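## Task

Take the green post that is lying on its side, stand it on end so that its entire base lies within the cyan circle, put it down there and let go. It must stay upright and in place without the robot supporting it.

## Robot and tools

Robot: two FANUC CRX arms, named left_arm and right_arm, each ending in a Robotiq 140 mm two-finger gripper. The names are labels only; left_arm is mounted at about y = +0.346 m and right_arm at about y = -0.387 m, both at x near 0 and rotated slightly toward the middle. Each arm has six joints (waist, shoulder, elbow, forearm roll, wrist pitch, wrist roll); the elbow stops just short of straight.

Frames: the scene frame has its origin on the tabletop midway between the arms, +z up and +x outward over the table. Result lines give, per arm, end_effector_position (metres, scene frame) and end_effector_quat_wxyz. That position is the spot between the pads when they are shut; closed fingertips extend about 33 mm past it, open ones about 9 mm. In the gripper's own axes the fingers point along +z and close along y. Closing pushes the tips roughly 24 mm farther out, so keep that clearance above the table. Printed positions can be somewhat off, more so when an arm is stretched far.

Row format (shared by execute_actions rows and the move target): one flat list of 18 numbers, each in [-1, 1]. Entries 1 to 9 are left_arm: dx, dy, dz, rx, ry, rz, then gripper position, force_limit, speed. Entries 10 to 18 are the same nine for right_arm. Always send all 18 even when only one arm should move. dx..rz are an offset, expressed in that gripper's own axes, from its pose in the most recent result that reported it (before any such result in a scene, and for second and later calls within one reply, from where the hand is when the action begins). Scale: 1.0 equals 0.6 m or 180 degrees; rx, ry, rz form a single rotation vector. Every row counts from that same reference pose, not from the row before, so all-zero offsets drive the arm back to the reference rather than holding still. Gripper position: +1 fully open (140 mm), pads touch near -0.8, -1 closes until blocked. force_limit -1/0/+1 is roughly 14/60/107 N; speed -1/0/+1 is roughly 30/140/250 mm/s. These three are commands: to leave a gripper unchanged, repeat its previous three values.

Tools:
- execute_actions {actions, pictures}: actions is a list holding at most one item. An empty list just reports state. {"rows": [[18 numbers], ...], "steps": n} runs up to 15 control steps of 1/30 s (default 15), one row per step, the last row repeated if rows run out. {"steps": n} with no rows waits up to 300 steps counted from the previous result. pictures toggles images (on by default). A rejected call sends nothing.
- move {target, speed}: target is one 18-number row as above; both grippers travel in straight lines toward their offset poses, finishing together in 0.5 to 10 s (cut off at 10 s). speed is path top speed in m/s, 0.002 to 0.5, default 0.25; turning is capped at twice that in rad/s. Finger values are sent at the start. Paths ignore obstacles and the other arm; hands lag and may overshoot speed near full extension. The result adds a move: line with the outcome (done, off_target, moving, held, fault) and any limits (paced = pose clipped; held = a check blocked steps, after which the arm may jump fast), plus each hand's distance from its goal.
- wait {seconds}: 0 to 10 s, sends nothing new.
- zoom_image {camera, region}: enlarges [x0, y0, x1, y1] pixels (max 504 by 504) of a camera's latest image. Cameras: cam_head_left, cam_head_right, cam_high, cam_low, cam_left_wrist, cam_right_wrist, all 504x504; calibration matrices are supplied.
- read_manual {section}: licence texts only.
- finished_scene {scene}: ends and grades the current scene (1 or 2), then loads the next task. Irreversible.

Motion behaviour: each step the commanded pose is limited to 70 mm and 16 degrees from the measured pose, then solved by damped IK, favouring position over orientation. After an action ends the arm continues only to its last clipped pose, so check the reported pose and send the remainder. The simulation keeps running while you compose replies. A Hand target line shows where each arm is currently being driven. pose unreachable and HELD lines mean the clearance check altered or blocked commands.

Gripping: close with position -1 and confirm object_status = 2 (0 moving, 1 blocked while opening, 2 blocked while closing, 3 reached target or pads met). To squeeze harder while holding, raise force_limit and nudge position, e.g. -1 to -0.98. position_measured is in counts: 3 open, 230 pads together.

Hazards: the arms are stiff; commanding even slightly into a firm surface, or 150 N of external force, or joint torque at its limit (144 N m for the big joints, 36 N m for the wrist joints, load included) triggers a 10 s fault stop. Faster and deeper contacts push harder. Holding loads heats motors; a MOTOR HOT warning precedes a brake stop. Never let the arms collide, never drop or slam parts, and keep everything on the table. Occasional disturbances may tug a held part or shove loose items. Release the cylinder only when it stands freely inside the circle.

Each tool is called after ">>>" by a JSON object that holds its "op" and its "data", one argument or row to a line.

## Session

>>> {"op": "execute_actions", "data": {
  "actions": []
}}

Scene clock: 0.00 s of 3900.00 s.
left_arm: end_effector_position=(+0.4770, +0.2532, +0.2720) position_measured=3 object_status=3 end_effector_quat_wxyz=(-0.000, +0.996, -0.093, +0.001) | right_arm: end_effector_position=(+0.2728, -0.2018, +0.1590) position_measured=3 object_status=3 end_effector_quat_wxyz=(+0.276, +0.865, -0.163, -0.386)
Joint positions: left_arm=[ 0.261  0.134  0.221  0.    -1.655  1.31 ] | right_arm=[ 0.518  0.604  0.288 -0.275 -2.209  0.449]
Joint velocities: left_arm=[-0.    -0.001  0.001  0.     0.     0.   ] | right_arm=[ 0.    -0.     0.001 -0.    -0.001  0.   ]
Hand target (left_arm): +0.477, +0.253, +0.272; -0.000, +0.996, -0.093, +0.001
Hand target (right_arm): +0.273, -0.202, +0.159; +0.276, +0.865, -0.163, -0.386
camera_calibration (this result's frames):
cam_left_wrist: T_world_to_cam=[[-0.431891, -0.901859, -0.0109656, 0.437325], [-0.872977, 0.414942, 0.256388, 0.261935], [-0.226675, 0.120304, -0.966512, 0.510058], [0, 0, 0, 1]] pos_world=[0.533157, 0.224355, 0.430616]
cam_right_wrist: T_world_to_cam=[[-0.0267211, -0.792963, 0.608683, -0.262031], [-0.207255, 0.600064, 0.772637, 0.0536823], [-0.977922, -0.105507, -0.18038, 0.471544], [0, 0, 0, 1]] pos_world=[0.465257, -0.190242, 0.203074]

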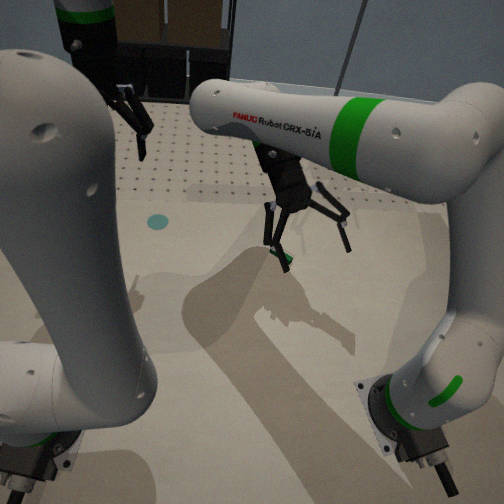

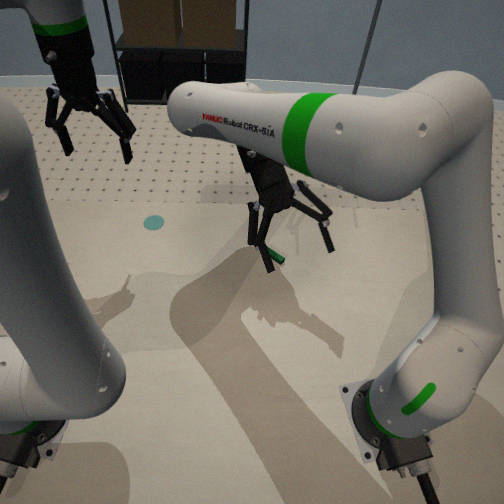

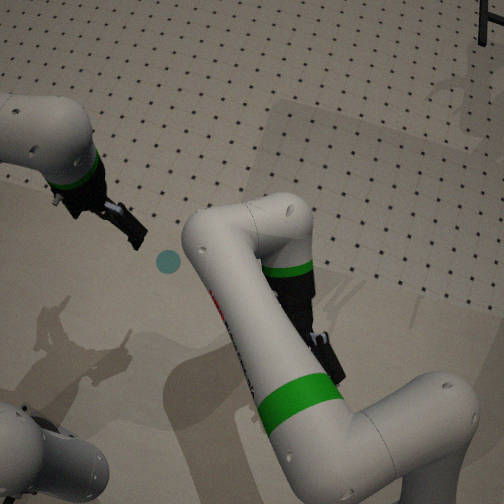

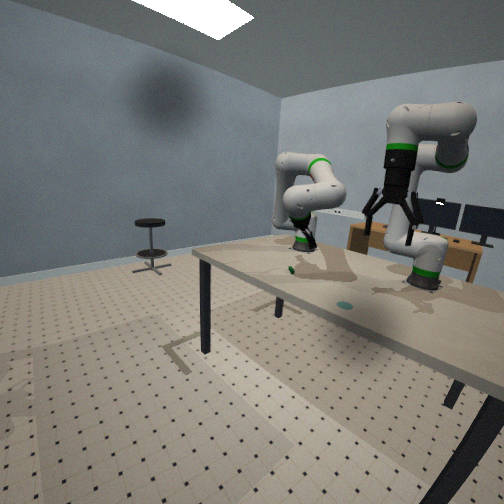

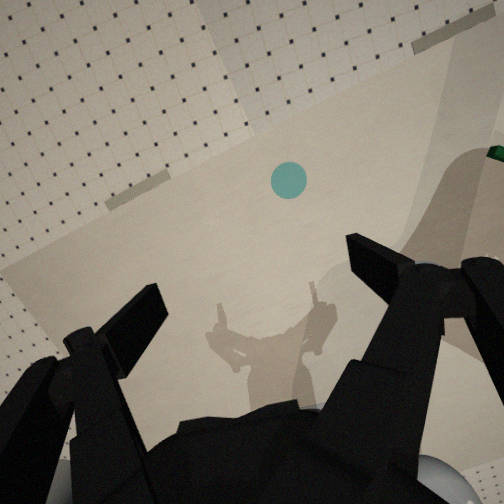

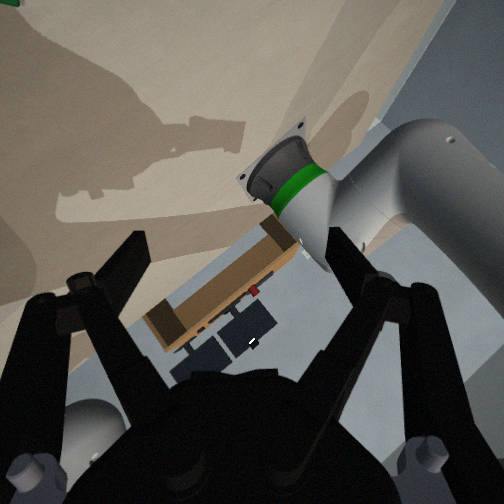

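>>> {"op": "zoom_image", "data": {
  "camera": "cam_head_right",
  "region": [120, 190, 340, 300]
}}

>>> {"op": "zoom_image", "data": {
  "camera": "cam_low",
  "region": [240, 230, 400, 330]
}}

Region (120, 190, 340, 300) of cam_head_right's 504x504 image, scaled by 2.291, with more detail than that image has.

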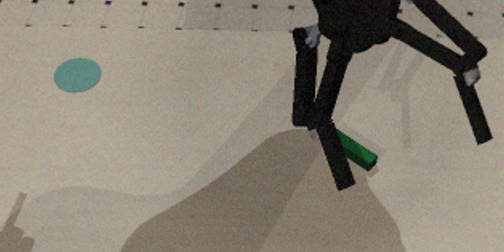

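Region (240, 230, 400, 330) of cam_low's 504x504 image, scaled by 3.150, with more detail than that image has; it fills the top 315 rows of this view, and the rest is white.

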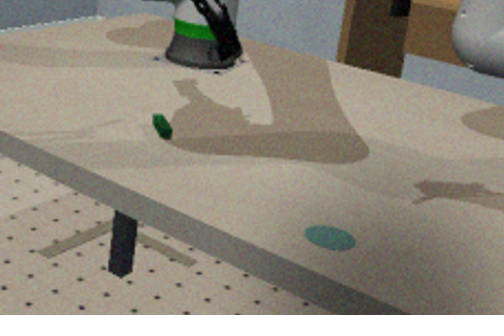

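>>> {"op": "move", "data": {
  "target": [-0.298, -0.232, -0.133, 0, 0, 0, 1, 0, 0, 0.1625, -0.1295, -0.2555, 0.0219, 0.2202, -0.3271, 0.1, 0.5, 0.5],
  "speed": 0.35
}}

Scene clock: 8.10 s of 3900.00 s.
left_arm: end_effector_position=(+0.3270, +0.4238, +0.3520) position_measured=3 object_status=3 end_effector_quat_wxyz=(-0.001, +0.996, -0.093, +0.001) | right_arm: end_effector_position=(+0.4576, -0.1343, +0.1400) position_measured=117 object_status=3 end_effector_quat_wxyz=(+0.064, +0.916, +0.362, -0.162)
Joint positions: left_arm=[ 0.786 -0.213  0.077 -0.001 -1.858  0.784] | right_arm=[ 0.552  0.565  0.431  0.007 -1.786  1.589]
Joint velocities: left_arm=[-0.001 -0.     0.002  0.002 -0.    -0.   ] | right_arm=[-0.    -0.    -0.001 -0.     0.002  0.   ]
Hand target (left_arm): +0.327, +0.424, +0.352; -0.001, +0.996, -0.093, +0.001
Hand target (right_arm): +0.458, -0.134, +0.140; +0.064, +0.916, +0.362, -0.162
Off the commanded pose (left_arm): 0.001 m, 0 deg.
Off the commanded pose (right_arm): 0.000 m, 0 deg.
After step 90, 2.93 s passed at rest.
move: done
camera_calibration (this result's frames):
cam_left_wrist: T_world_to_cam=[[-0.432014, -0.90178, -0.0125466, 0.527893], [-0.87279, 0.414541, 0.257668, 0.0393639], [-0.227159, 0.122267, -0.966152, 0.532068], [0, 0, 0, 1]] pos_world=[0.383277, 0.394671, 0.510539]
cam_right_wrist: T_world_to_cam=[[0.707258, -0.706498, 0.0254265, -0.434571], [-0.480278, -0.453781, 0.750611, 0.0526621], [-0.518767, -0.543087, -0.660255, 0.454211], [0, 0, 0, 1]] pos_world=[0.568276, -0.0364502, 0.271416]

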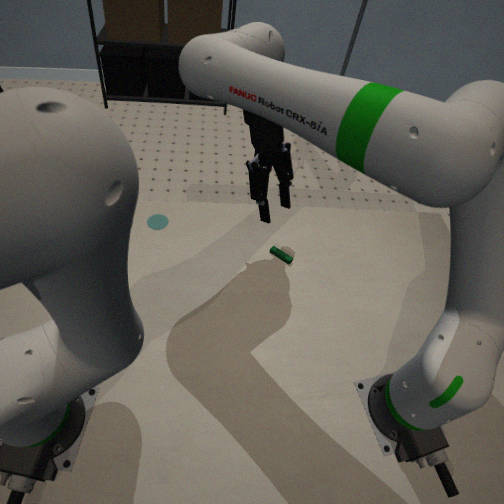

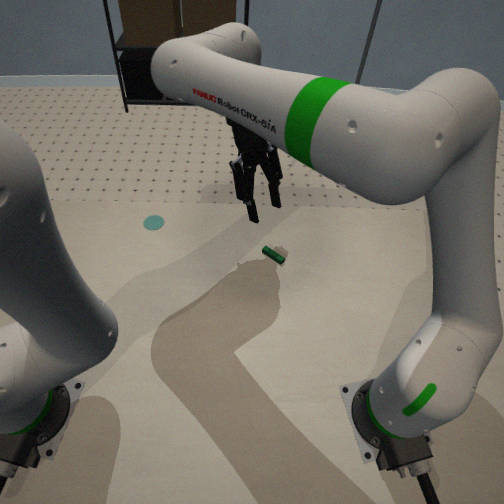

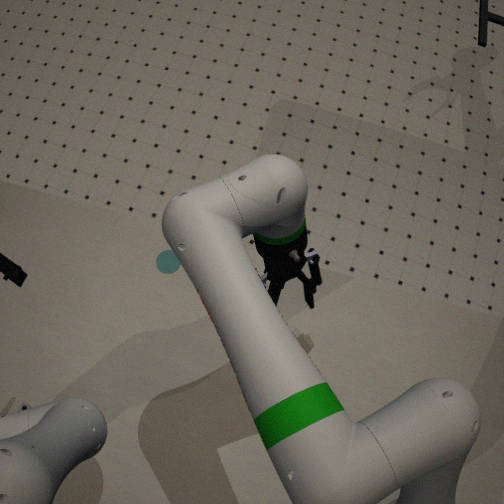

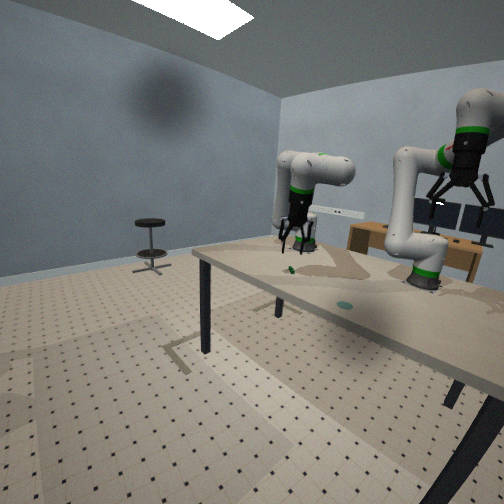

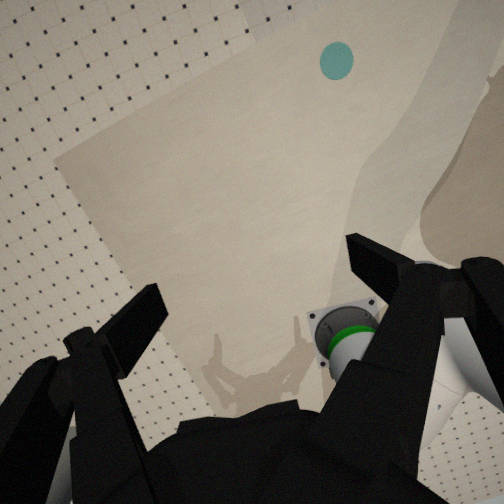

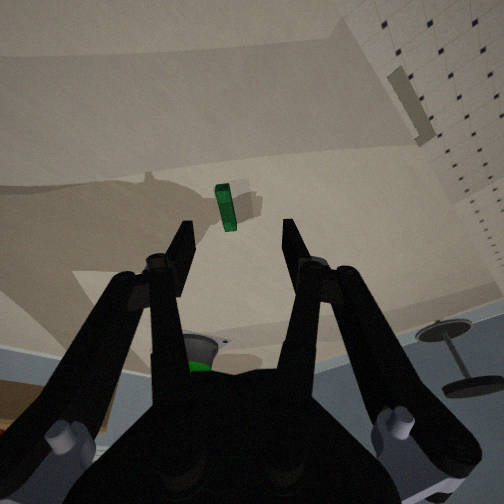

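>>> {"op": "zoom_image", "data": {
  "camera": "cam_right_wrist",
  "region": [150, 150, 310, 260]
}}

Region (150, 150, 310, 260) of cam_right_wrist's 504x504 image, scaled by 3.150, with more detail than that image has; it fills the top 346 rows of this view, and the rest is white.

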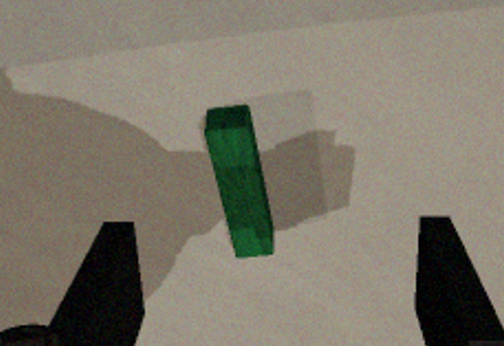

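>>> {"op": "move", "data": {
  "target": [0, 0, 0, 0, 0, 0, 1, 0, 0, -0.0166, -0.0236, 0.1906, -0.00936, 0.0555, -0.0349, 0.1, 0.5, 0.5],
  "speed": 0.12
}}

Scene clock: 12.67 s of 3900.00 s.
left_arm: end_effector_position=(+0.3271, +0.4239, +0.3521) position_measured=3 object_status=3 end_effector_quat_wxyz=(-0.001, +0.996, -0.093, +0.001) | right_arm: end_effector_position=(+0.4126, -0.1574, +0.0359) position_measured=117 object_status=3 end_effector_quat_wxyz=(+0.037, +0.904, +0.417, -0.079)
Joint positions: left_arm=[ 0.786 -0.213  0.077 -0.001 -1.858  0.784] | right_arm=[ 0.587  0.355 -0.089  0.019 -1.301  1.66 ]
Joint velocities: left_arm=[ 0.001 -0.     0.001  0.001 -0.     0.   ] | right_arm=[ 0.    -0.    -0.002  0.    -0.001  0.   ]
Hand target (left_arm): +0.327, +0.424, +0.352; -0.001, +0.996, -0.093, +0.001
Hand target (right_arm): +0.413, -0.157, +0.036; +0.037, +0.904, +0.417, -0.079
Off the commanded pose (left_arm): 0.000 m, 0 deg.
Off the commanded pose (right_arm): 0.000 m, 0 deg.
After step 90, 0.27 s passed at rest.
move: done
camera_calibration (this result's frames):
cam_left_wrist: T_world_to_cam=[[-0.432005, -0.901782, -0.0126441, 0.527949], [-0.872827, 0.414523, 0.257573, 0.0394194], [-0.227033, 0.122309, -0.966176, 0.53208], [0, 0, 0, 1]] pos_world=[0.383283, 0.394676, 0.510605]
cam_right_wrist: T_world_to_cam=[[0.779301, -0.625867, 0.0313102, -0.433713], [-0.504086, -0.596415, 0.624649, 0.0906103], [-0.372274, -0.502573, -0.780277, 0.299822], [0, 0, 0, 1]] pos_world=[0.495284, -0.0667232, 0.190924]

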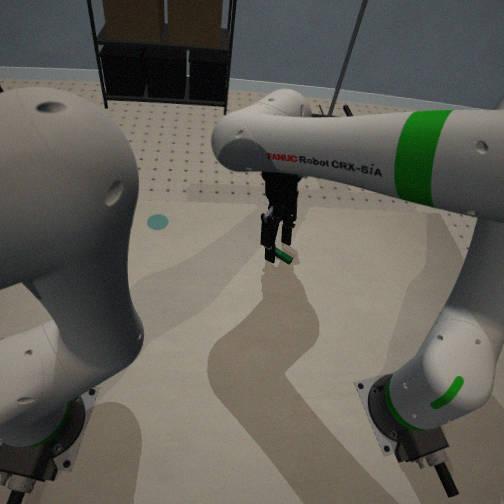

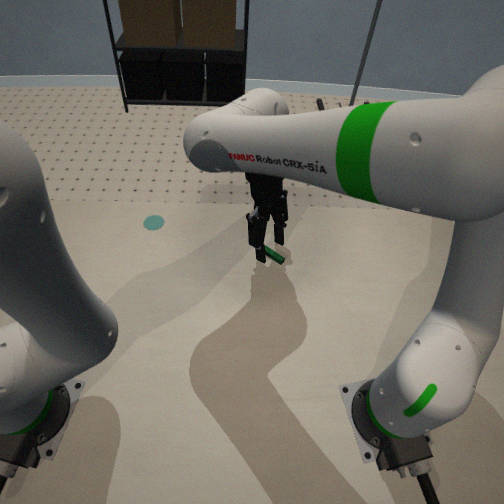

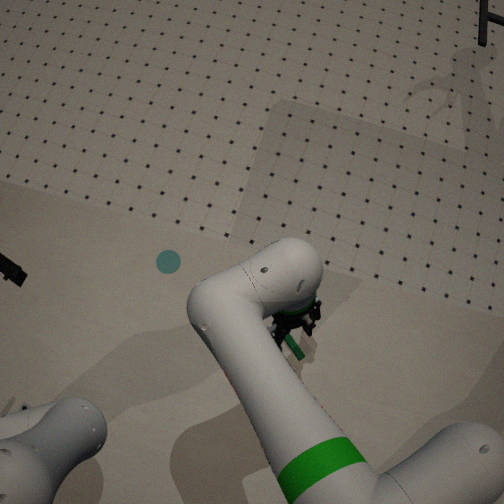

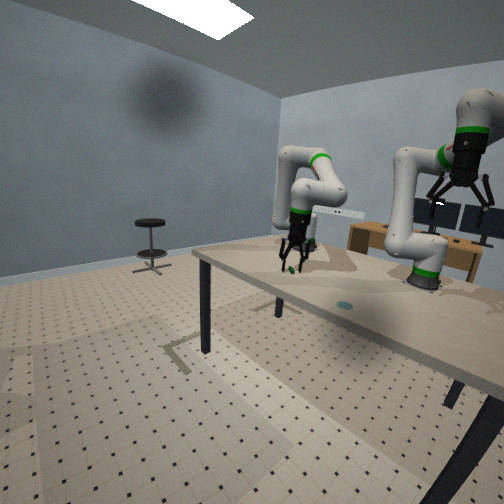

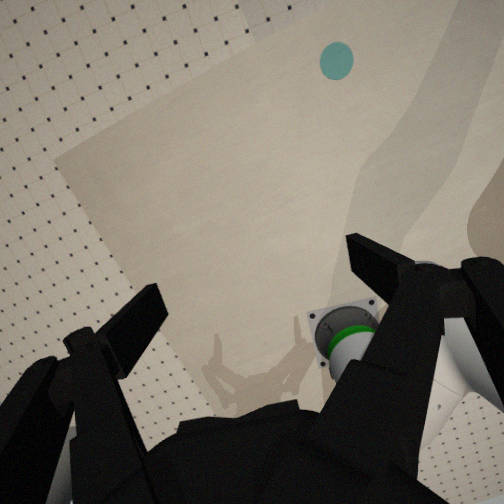

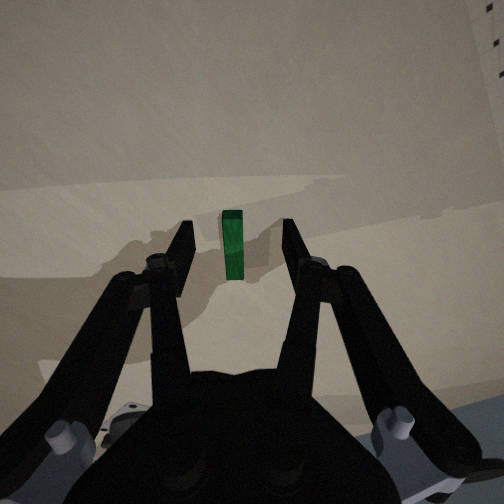

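The post is lined up between the fingers, so I'll close the gripper.

>>> {"op": "move", "data": {
  "target": [0, 0, 0, 0, 0, 0, 1, 0, 0, 0, 0, 0, 0, 0, 0, -1, 0.6, 0.3],
  "speed": 0.1
}}

Scene clock: 13.63 s of 3900.00 s.
left_arm: end_effector_position=(+0.3270, +0.4238, +0.3520) position_measured=3 object_status=3 end_effector_quat_wxyz=(-0.001, +0.996, -0.093, +0.001) | right_arm: end_effector_position=(+0.4126, -0.1574, +0.0359) position_measured=212 object_status=2 end_effector_quat_wxyz=(+0.037, +0.904, +0.417, -0.079)
Joint positions: left_arm=[ 0.786 -0.213  0.077 -0.001 -1.858  0.784] | right_arm=[ 0.587  0.355 -0.089  0.019 -1.301  1.66 ]
Joint velocities: left_arm=[ 0.    -0.     0.    -0.001  0.    -0.   ] | right_arm=[ 0.     0.001  0.001  0.001 -0.     0.   ]
Hand target (left_arm): +0.327, +0.424, +0.352; -0.001, +0.996, -0.093, +0.001
Hand target (right_arm): +0.413, -0.157, +0.036; +0.037, +0.904, +0.417, -0.079
Off the commanded pose (left_arm): 0.000 m, 0 deg.
Off the commanded pose (right_arm): 0.000 m, 0 deg.
move: done
camera_calibration (this result's frames):
cam_left_wrist: T_world_to_cam=[[-0.432006, -0.901783, -0.0125526, 0.527895], [-0.872805, 0.414538, 0.257624, 0.0393868], [-0.227117, 0.122251, -0.966164, 0.532082], [0, 0, 0, 1]] pos_world=[0.383276, 0.394672, 0.510558]
cam_right_wrist: T_world_to_cam=[[0.779311, -0.625854, 0.0313245, -0.433708], [-0.504126, -0.596477, 0.624558, 0.0905921], [-0.372198, -0.502517, -0.78035, 0.299845], [0, 0, 0, 1]] pos_world=[0.495265, -0.0667248, 0.19099]

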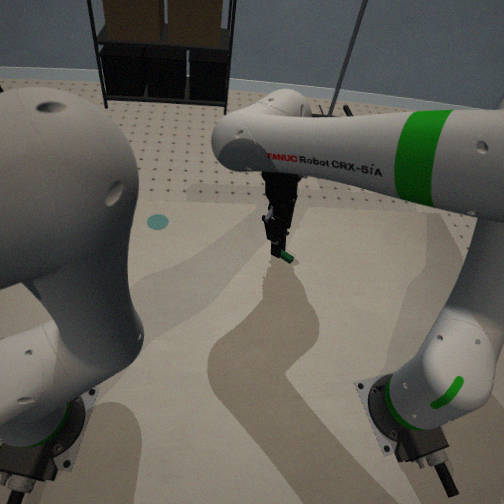

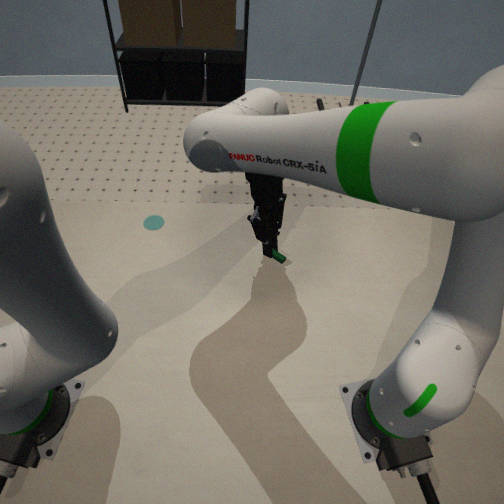

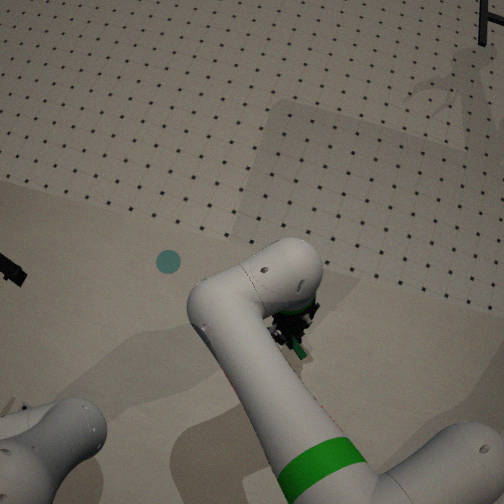

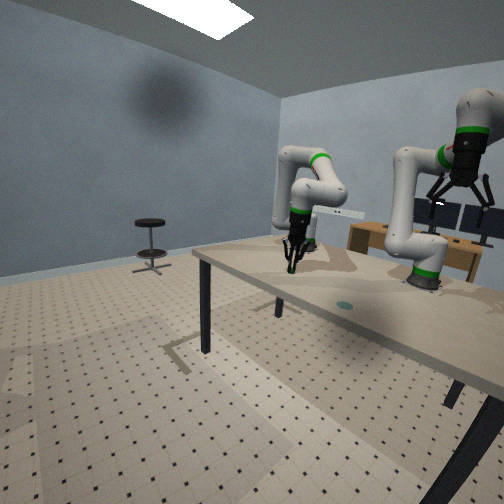

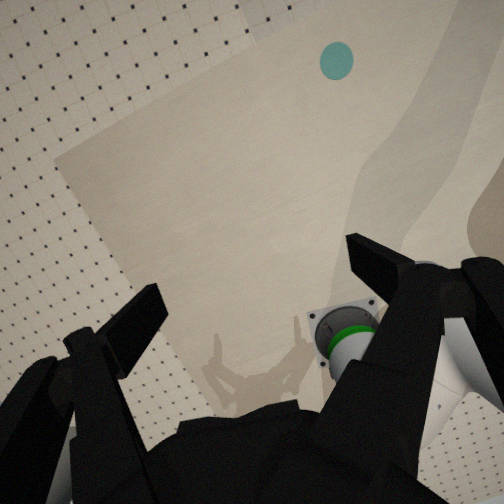

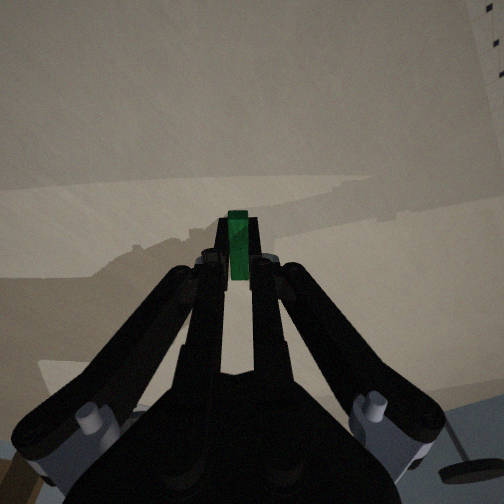

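>>> {"op": "move", "data": {
  "target": [0, 0, 0, 0, 0, 0, 1, 0, 0, -0.0289, 0, -0.1641, 0, 0, 0, -1, 0.6, 0.3],
  "speed": 0.2
}}

>>> {"op": "move", "data": {
  "target": [0, 0, 0, 0, 0, 0, 1, 0, 0, 0.4756, -0.2293, -0.0739, -0.0584, 0.4962, 0.0833, -1, 0.6, 0.3],
  "speed": 0.3
}}

Scene clock: 16.70 s of 3900.00 s.
left_arm: end_effector_position=(+0.3271, +0.4239, +0.3521) position_measured=3 object_status=3 end_effector_quat_wxyz=(-0.001, +0.996, -0.093, +0.001) | right_arm: end_effector_position=(+0.4124, -0.1571, +0.1359) position_measured=212 object_status=2 end_effector_quat_wxyz=(+0.037, +0.904, +0.418, -0.079)
Joint positions: left_arm=[ 0.786 -0.213  0.077 -0.001 -1.858  0.784] | right_arm=[ 0.588  0.276  0.055  0.018 -1.523  1.663]
Joint velocities: left_arm=[-0.     0.    -0.001  0.001  0.     0.   ] | right_arm=[-0.    -0.     0.001 -0.001  0.    -0.   ]
Hand target (left_arm): +0.327, +0.424, +0.352; -0.001, +0.996, -0.093, +0.001
Hand target (right_arm): +0.412, -0.157, +0.136; +0.037, +0.904, +0.418, -0.079
Off the commanded pose (left_arm): 0.000 m, 0 deg.
Off the commanded pose (right_arm): 0.000 m, 0 deg.
move: done
camera_calibration (this result's frames):
cam_left_wrist: T_world_to_cam=[[-0.432005, -0.901782, -0.0126437, 0.527948], [-0.872827, 0.414523, 0.257573, 0.0394193], [-0.227033, 0.122309, -0.966176, 0.53208], [0, 0, 0, 1]] pos_world=[0.383283, 0.394676, 0.510605]
cam_right_wrist: T_world_to_cam=[[0.779547, -0.625572, 0.0310806, -0.436451], [-0.503883, -0.596886, 0.624363, 0.0281116], [-0.372032, -0.502381, -0.780516, 0.377971], [0, 0, 0, 1]] pos_world=[0.495016, -0.0663661, 0.291026]

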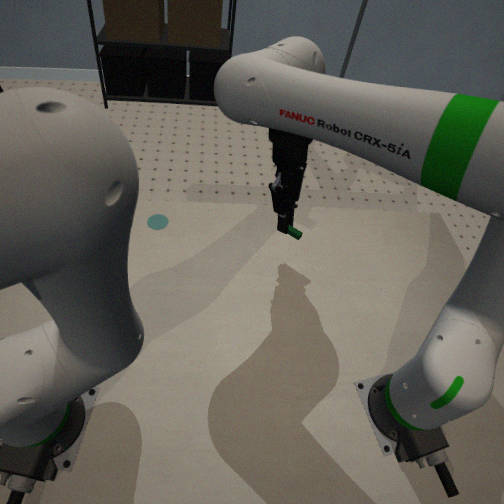

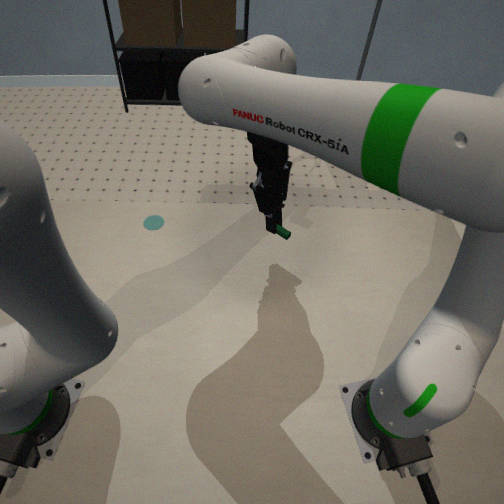

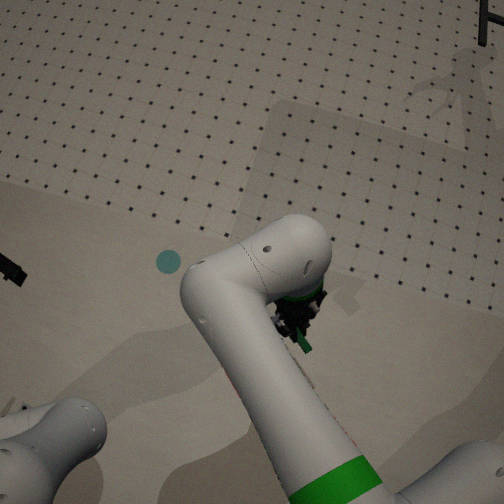

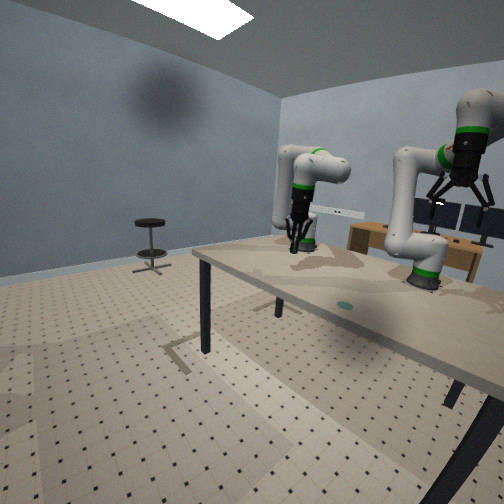

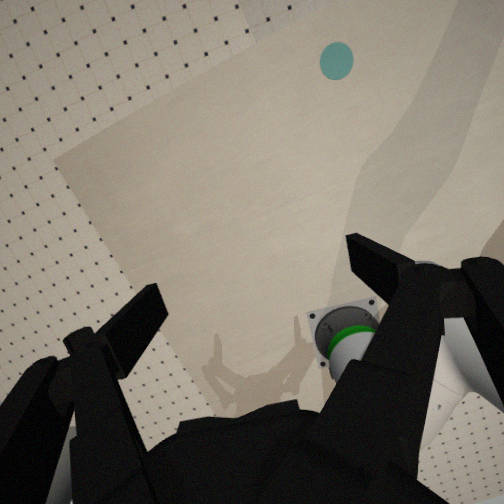

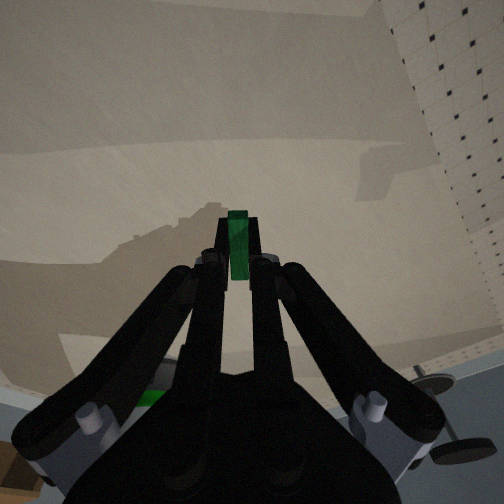

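Scene clock: 20.90 s of 3900.00 s.
left_arm: end_effector_position=(+0.3271, +0.4239, +0.3521) position_measured=3 object_status=3 end_effector_quat_wxyz=(-0.001, +0.996, -0.093, +0.001) | right_arm: end_effector_position=(+0.4961, +0.1511, +0.1298) position_measured=212 object_status=2 end_effector_quat_wxyz=(-0.181, +0.734, +0.218, +0.617)
Joint positions: left_arm=[ 0.786 -0.213  0.077 -0.001 -1.858  0.784] | right_arm=[ 0.503  0.42  -0.646  3.002 -0.896 -1.498]
Joint velocities: left_arm=[ 0.001  0.001  0.001 -0.     0.    -0.   ] | right_arm=[-0.001  0.    -0.001  0.     0.    -0.   ]
Hand target (left_arm): +0.327, +0.424, +0.352; -0.001, +0.996, -0.093, +0.001
Hand target (right_arm): +0.496, +0.151, +0.130; -0.181, +0.734, +0.218, +0.617
Off the commanded pose (left_arm): 0.000 m, 0 deg.
Off the commanded pose (right_arm): 0.001 m, 0 deg.
move: done; limits=paced
camera_calibration (this result's frames):
cam_left_wrist: T_world_to_cam=[[-0.432005, -0.901783, -0.0126436, 0.527948], [-0.872827, 0.414523, 0.257573, 0.0394192], [-0.227034, 0.122308, -0.966176, 0.53208], [0, 0, 0, 1]] pos_world=[0.383283, 0.394676, 0.510605]
cam_right_wrist: T_world_to_cam=[[0.518325, -0.854544, 0.0330843, -0.144752], [-0.519646, -0.345446, -0.781431, 0.410377], [0.679196, 0.387843, -0.623113, -0.117305], [0, 0, 0, 1]] pos_world=[0.367952, 0.0635626, 0.252377]

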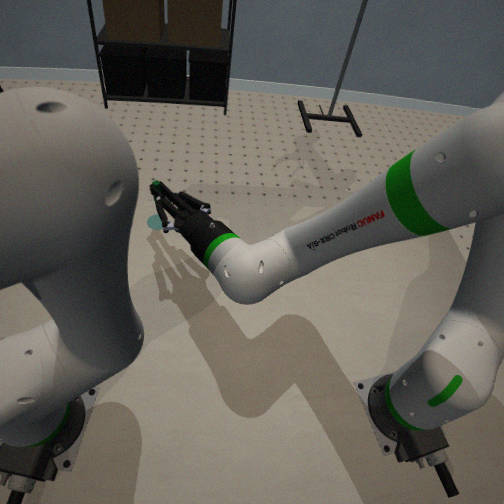

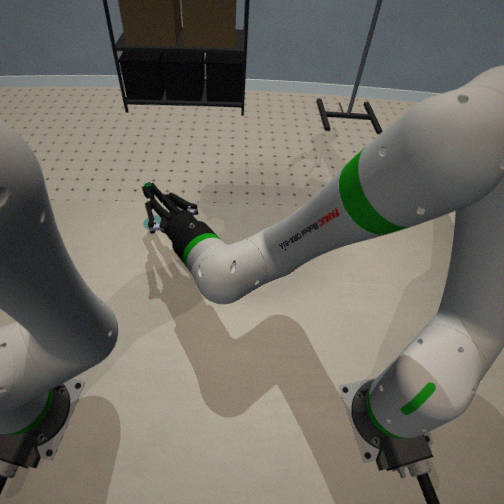

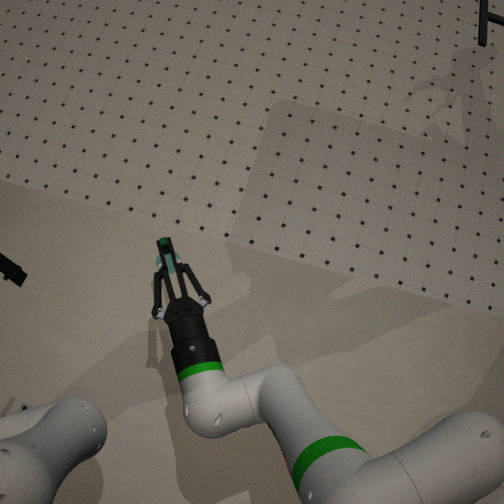

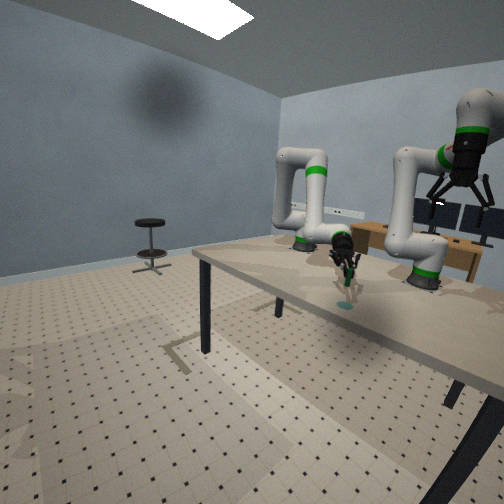

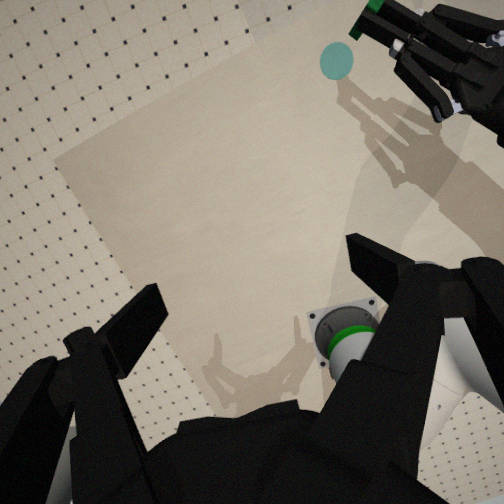

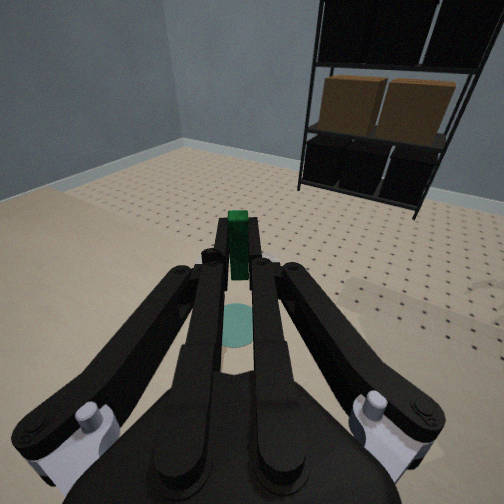

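>>> {"op": "move", "data": {
  "target": [0, 0, 0, 0, 0, 0, 1, 0, 0, -0.0903, -0.0067, 0.0159, 0, 0, 0, -1, 0.6, 0.3],
  "speed": 0.1
}}

Scene clock: 23.53 s of 3900.00 s.
left_arm: end_effector_position=(+0.3271, +0.4239, +0.3521) position_measured=3 object_status=3 end_effector_quat_wxyz=(-0.001, +0.996, -0.093, +0.001) | right_arm: end_effector_position=(+0.4941, +0.1544, +0.0749) position_measured=212 object_status=2 end_effector_quat_wxyz=(-0.181, +0.734, +0.219, +0.617)
Joint positions: left_arm=[ 0.786 -0.213  0.077 -0.001 -1.858  0.784] | right_arm=[ 0.512  0.566 -0.633  3.003 -1.029 -1.516]
Joint velocities: left_arm=[ 0.001  0.    -0.     0.     0.    -0.   ] | right_arm=[ 0.     0.     0.    -0.001 -0.001 -0.   ]
Hand target (left_arm): +0.327, +0.424, +0.352; -0.001, +0.996, -0.093, +0.001
Hand target (right_arm): +0.494, +0.154, +0.075; -0.181, +0.734, +0.219, +0.617
Off the commanded pose (left_arm): 0.000 m, 0 deg.
Off the commanded pose (right_arm): 0.000 m, 0 deg.
move: done
camera_calibration (this result's frames):
cam_left_wrist: T_world_to_cam=[[-0.432005, -0.901783, -0.0126437, 0.527948], [-0.872827, 0.414522, 0.257573, 0.0394193], [-0.227034, 0.122309, -0.966176, 0.53208], [0, 0, 0, 1]] pos_world=[0.383283, 0.394676, 0.510605]
cam_right_wrist: T_world_to_cam=[[0.518232, -0.854592, 0.0332961, -0.139116], [-0.519524, -0.345492, -0.781492, 0.367463], [0.67936, 0.387696, -0.623026, -0.151477], [0, 0, 0, 1]] pos_world=[0.365908, 0.0667954, 0.197427]

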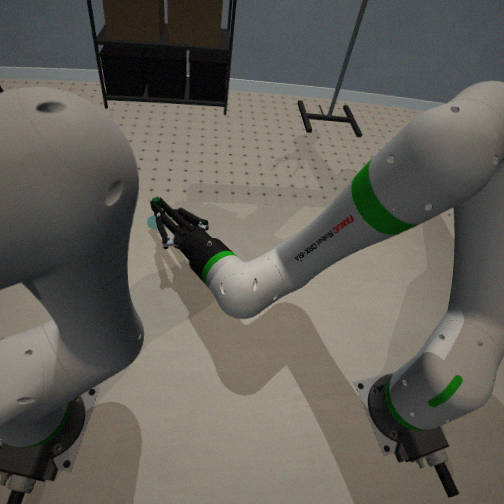

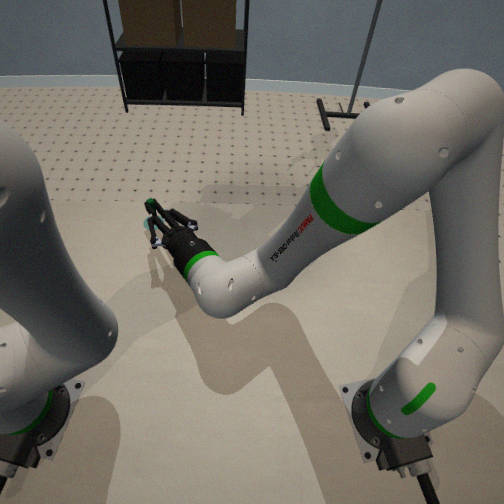

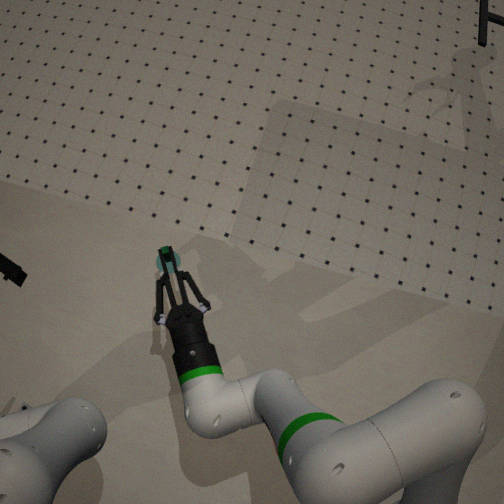

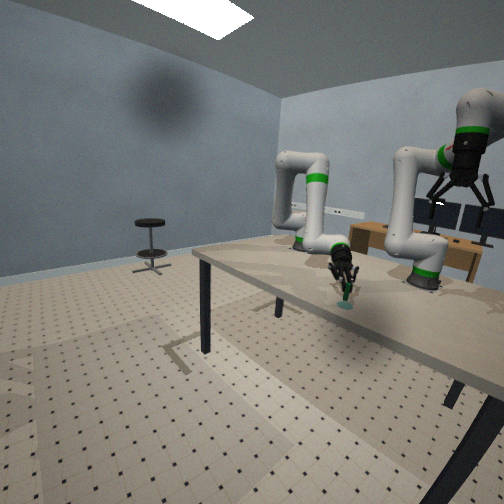

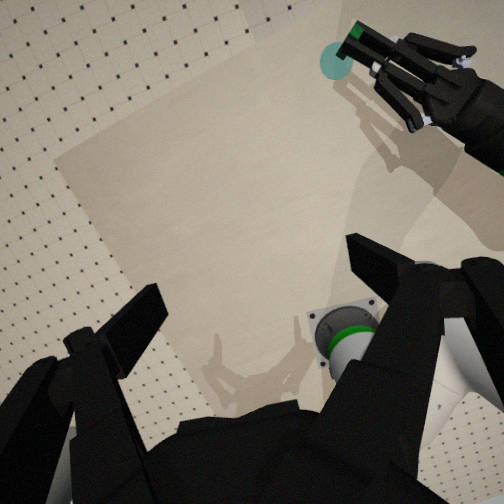

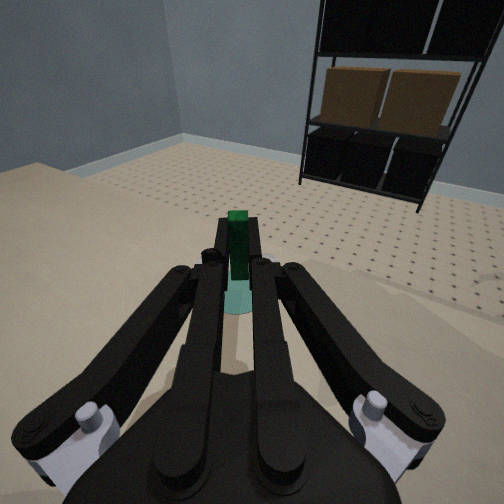

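>>> {"op": "zoom_image", "data": {
  "camera": "cam_low",
  "region": [300, 250, 390, 320]
}}

>>> {"op": "zoom_image", "data": {
  "camera": "cam_high",
  "region": [120, 220, 220, 300]
}}

Region (300, 250, 390, 320) of cam_low's 504x504 image, scaled by 5.600, with more detail than that image has.

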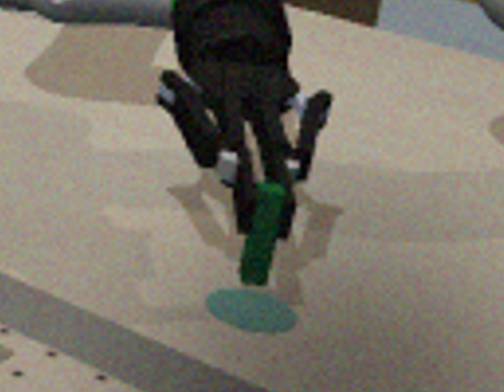

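Region (120, 220, 220, 300) of cam_high's 504x504 image, scaled by 5.040, with more detail than that image has; it fills the top 403 rows of this view, and the rest is white.

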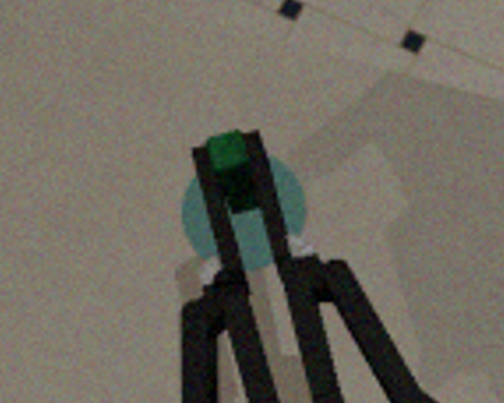

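>>> {"op": "move", "data": {
  "target": [0, 0, 0, 0, 0, 0, 1, 0, 0, -0.0295, 0, 0.0052, 0, 0, 0, -1, 0.6, 0.3],
  "speed": 0.04
}}

>>> {"op": "zoom_image", "data": {
  "camera": "cam_low",
  "region": [300, 250, 390, 320]
}}

Scene clock: 25.33 s of 3900.00 s.
left_arm: end_effector_position=(+0.3271, +0.4239, +0.3521) position_measured=3 object_status=3 end_effector_quat_wxyz=(-0.001, +0.996, -0.093, +0.001) | right_arm: end_effector_position=(+0.4941, +0.1543, +0.0570) position_measured=212 object_status=2 end_effector_quat_wxyz=(-0.181, +0.734, +0.219, +0.617)
Joint positions: left_arm=[ 0.786 -0.213  0.077 -0.001 -1.858  0.784] | right_arm=[ 0.512  0.615 -0.625  3.007 -1.069 -1.522]
Joint velocities: left_arm=[-0.    -0.001 -0.001  0.001 -0.     0.   ] | right_arm=[ 0.    -0.     0.    -0.     0.001 -0.   ]
Hand target (left_arm): +0.327, +0.424, +0.352; -0.001, +0.996, -0.093, +0.001
Hand target (right_arm): +0.494, +0.154, +0.057; -0.181, +0.734, +0.219, +0.617
Off the commanded pose (left_arm): 0.000 m, 0 deg.
Off the commanded pose (right_arm): 0.000 m, 0 deg.
move: done
camera_calibration (this result's frames):
cam_left_wrist: T_world_to_cam=[[-0.432005, -0.901783, -0.0126434, 0.527948], [-0.872827, 0.414523, 0.257573, 0.0394192], [-0.227034, 0.122308, -0.966176, 0.53208], [0, 0, 0, 1]] pos_world=[0.383283, 0.394676, 0.510605]
cam_right_wrist: T_world_to_cam=[[0.518218, -0.854598, 0.0333678, -0.138584], [-0.519474, -0.345517, -0.781514, 0.353437], [0.679409, 0.387661, -0.622995, -0.162699], [0, 0, 0, 1]] pos_world=[0.365957, 0.0667569, 0.17948]

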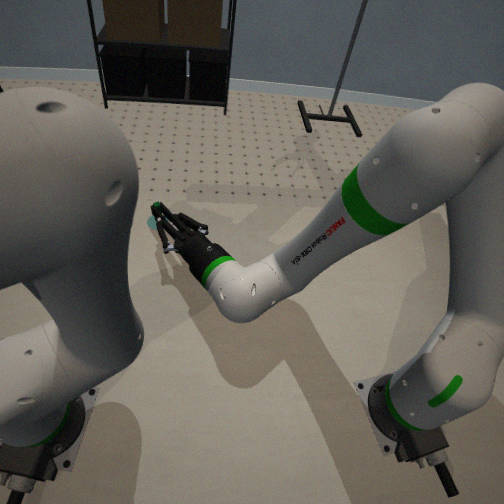

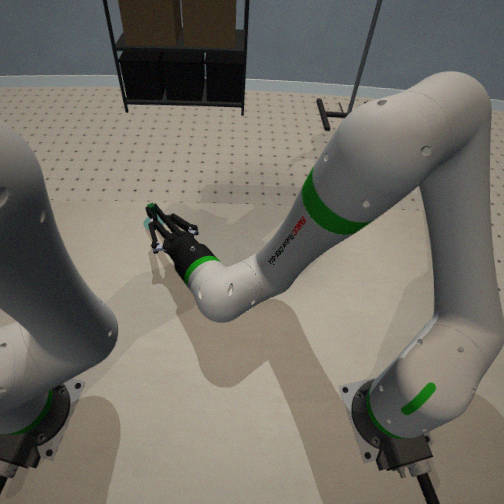

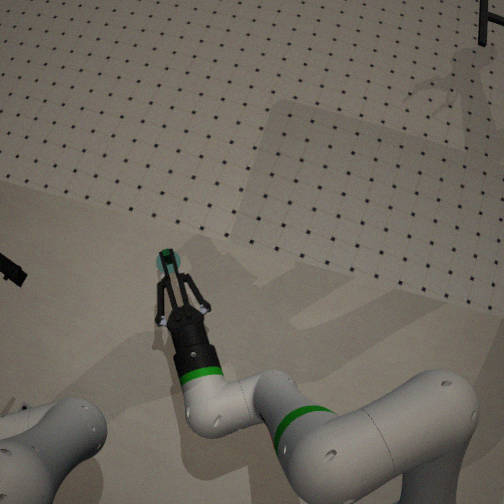

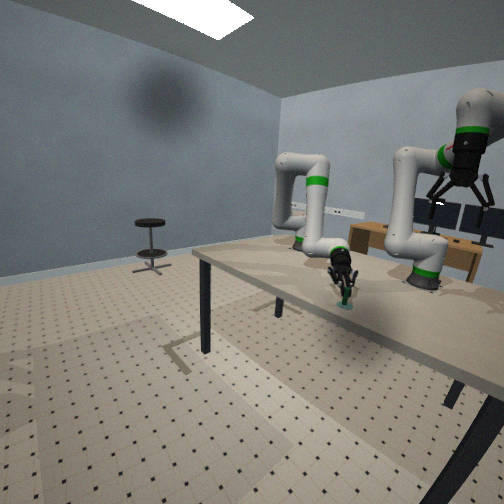

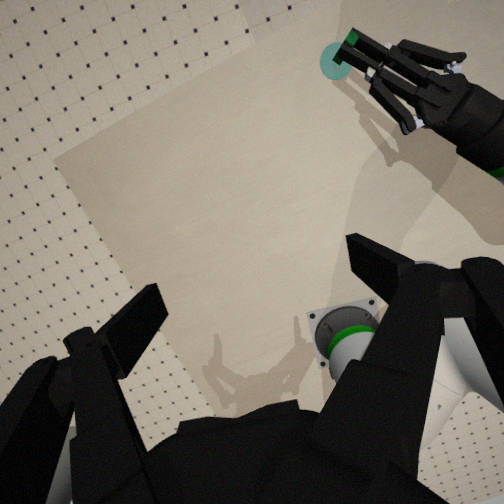

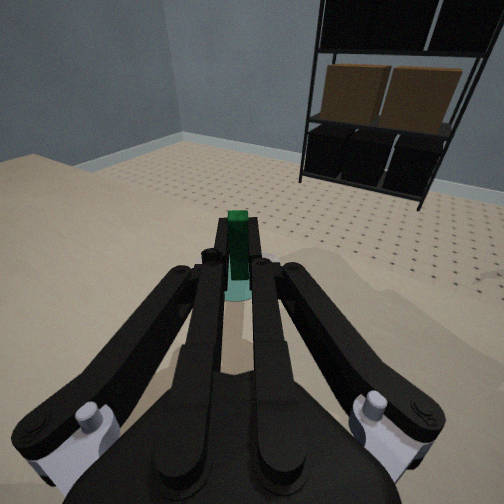

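Region (300, 250, 390, 320) of cam_low's 504x504 image, scaled by 5.600, with more detail than that image has.

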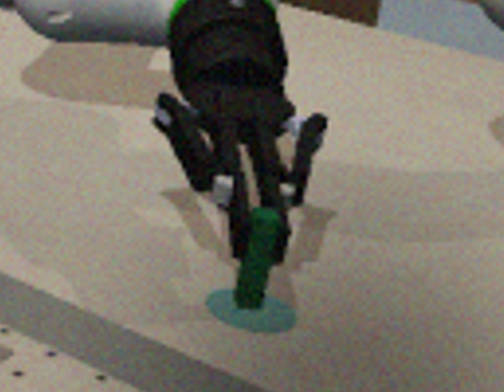

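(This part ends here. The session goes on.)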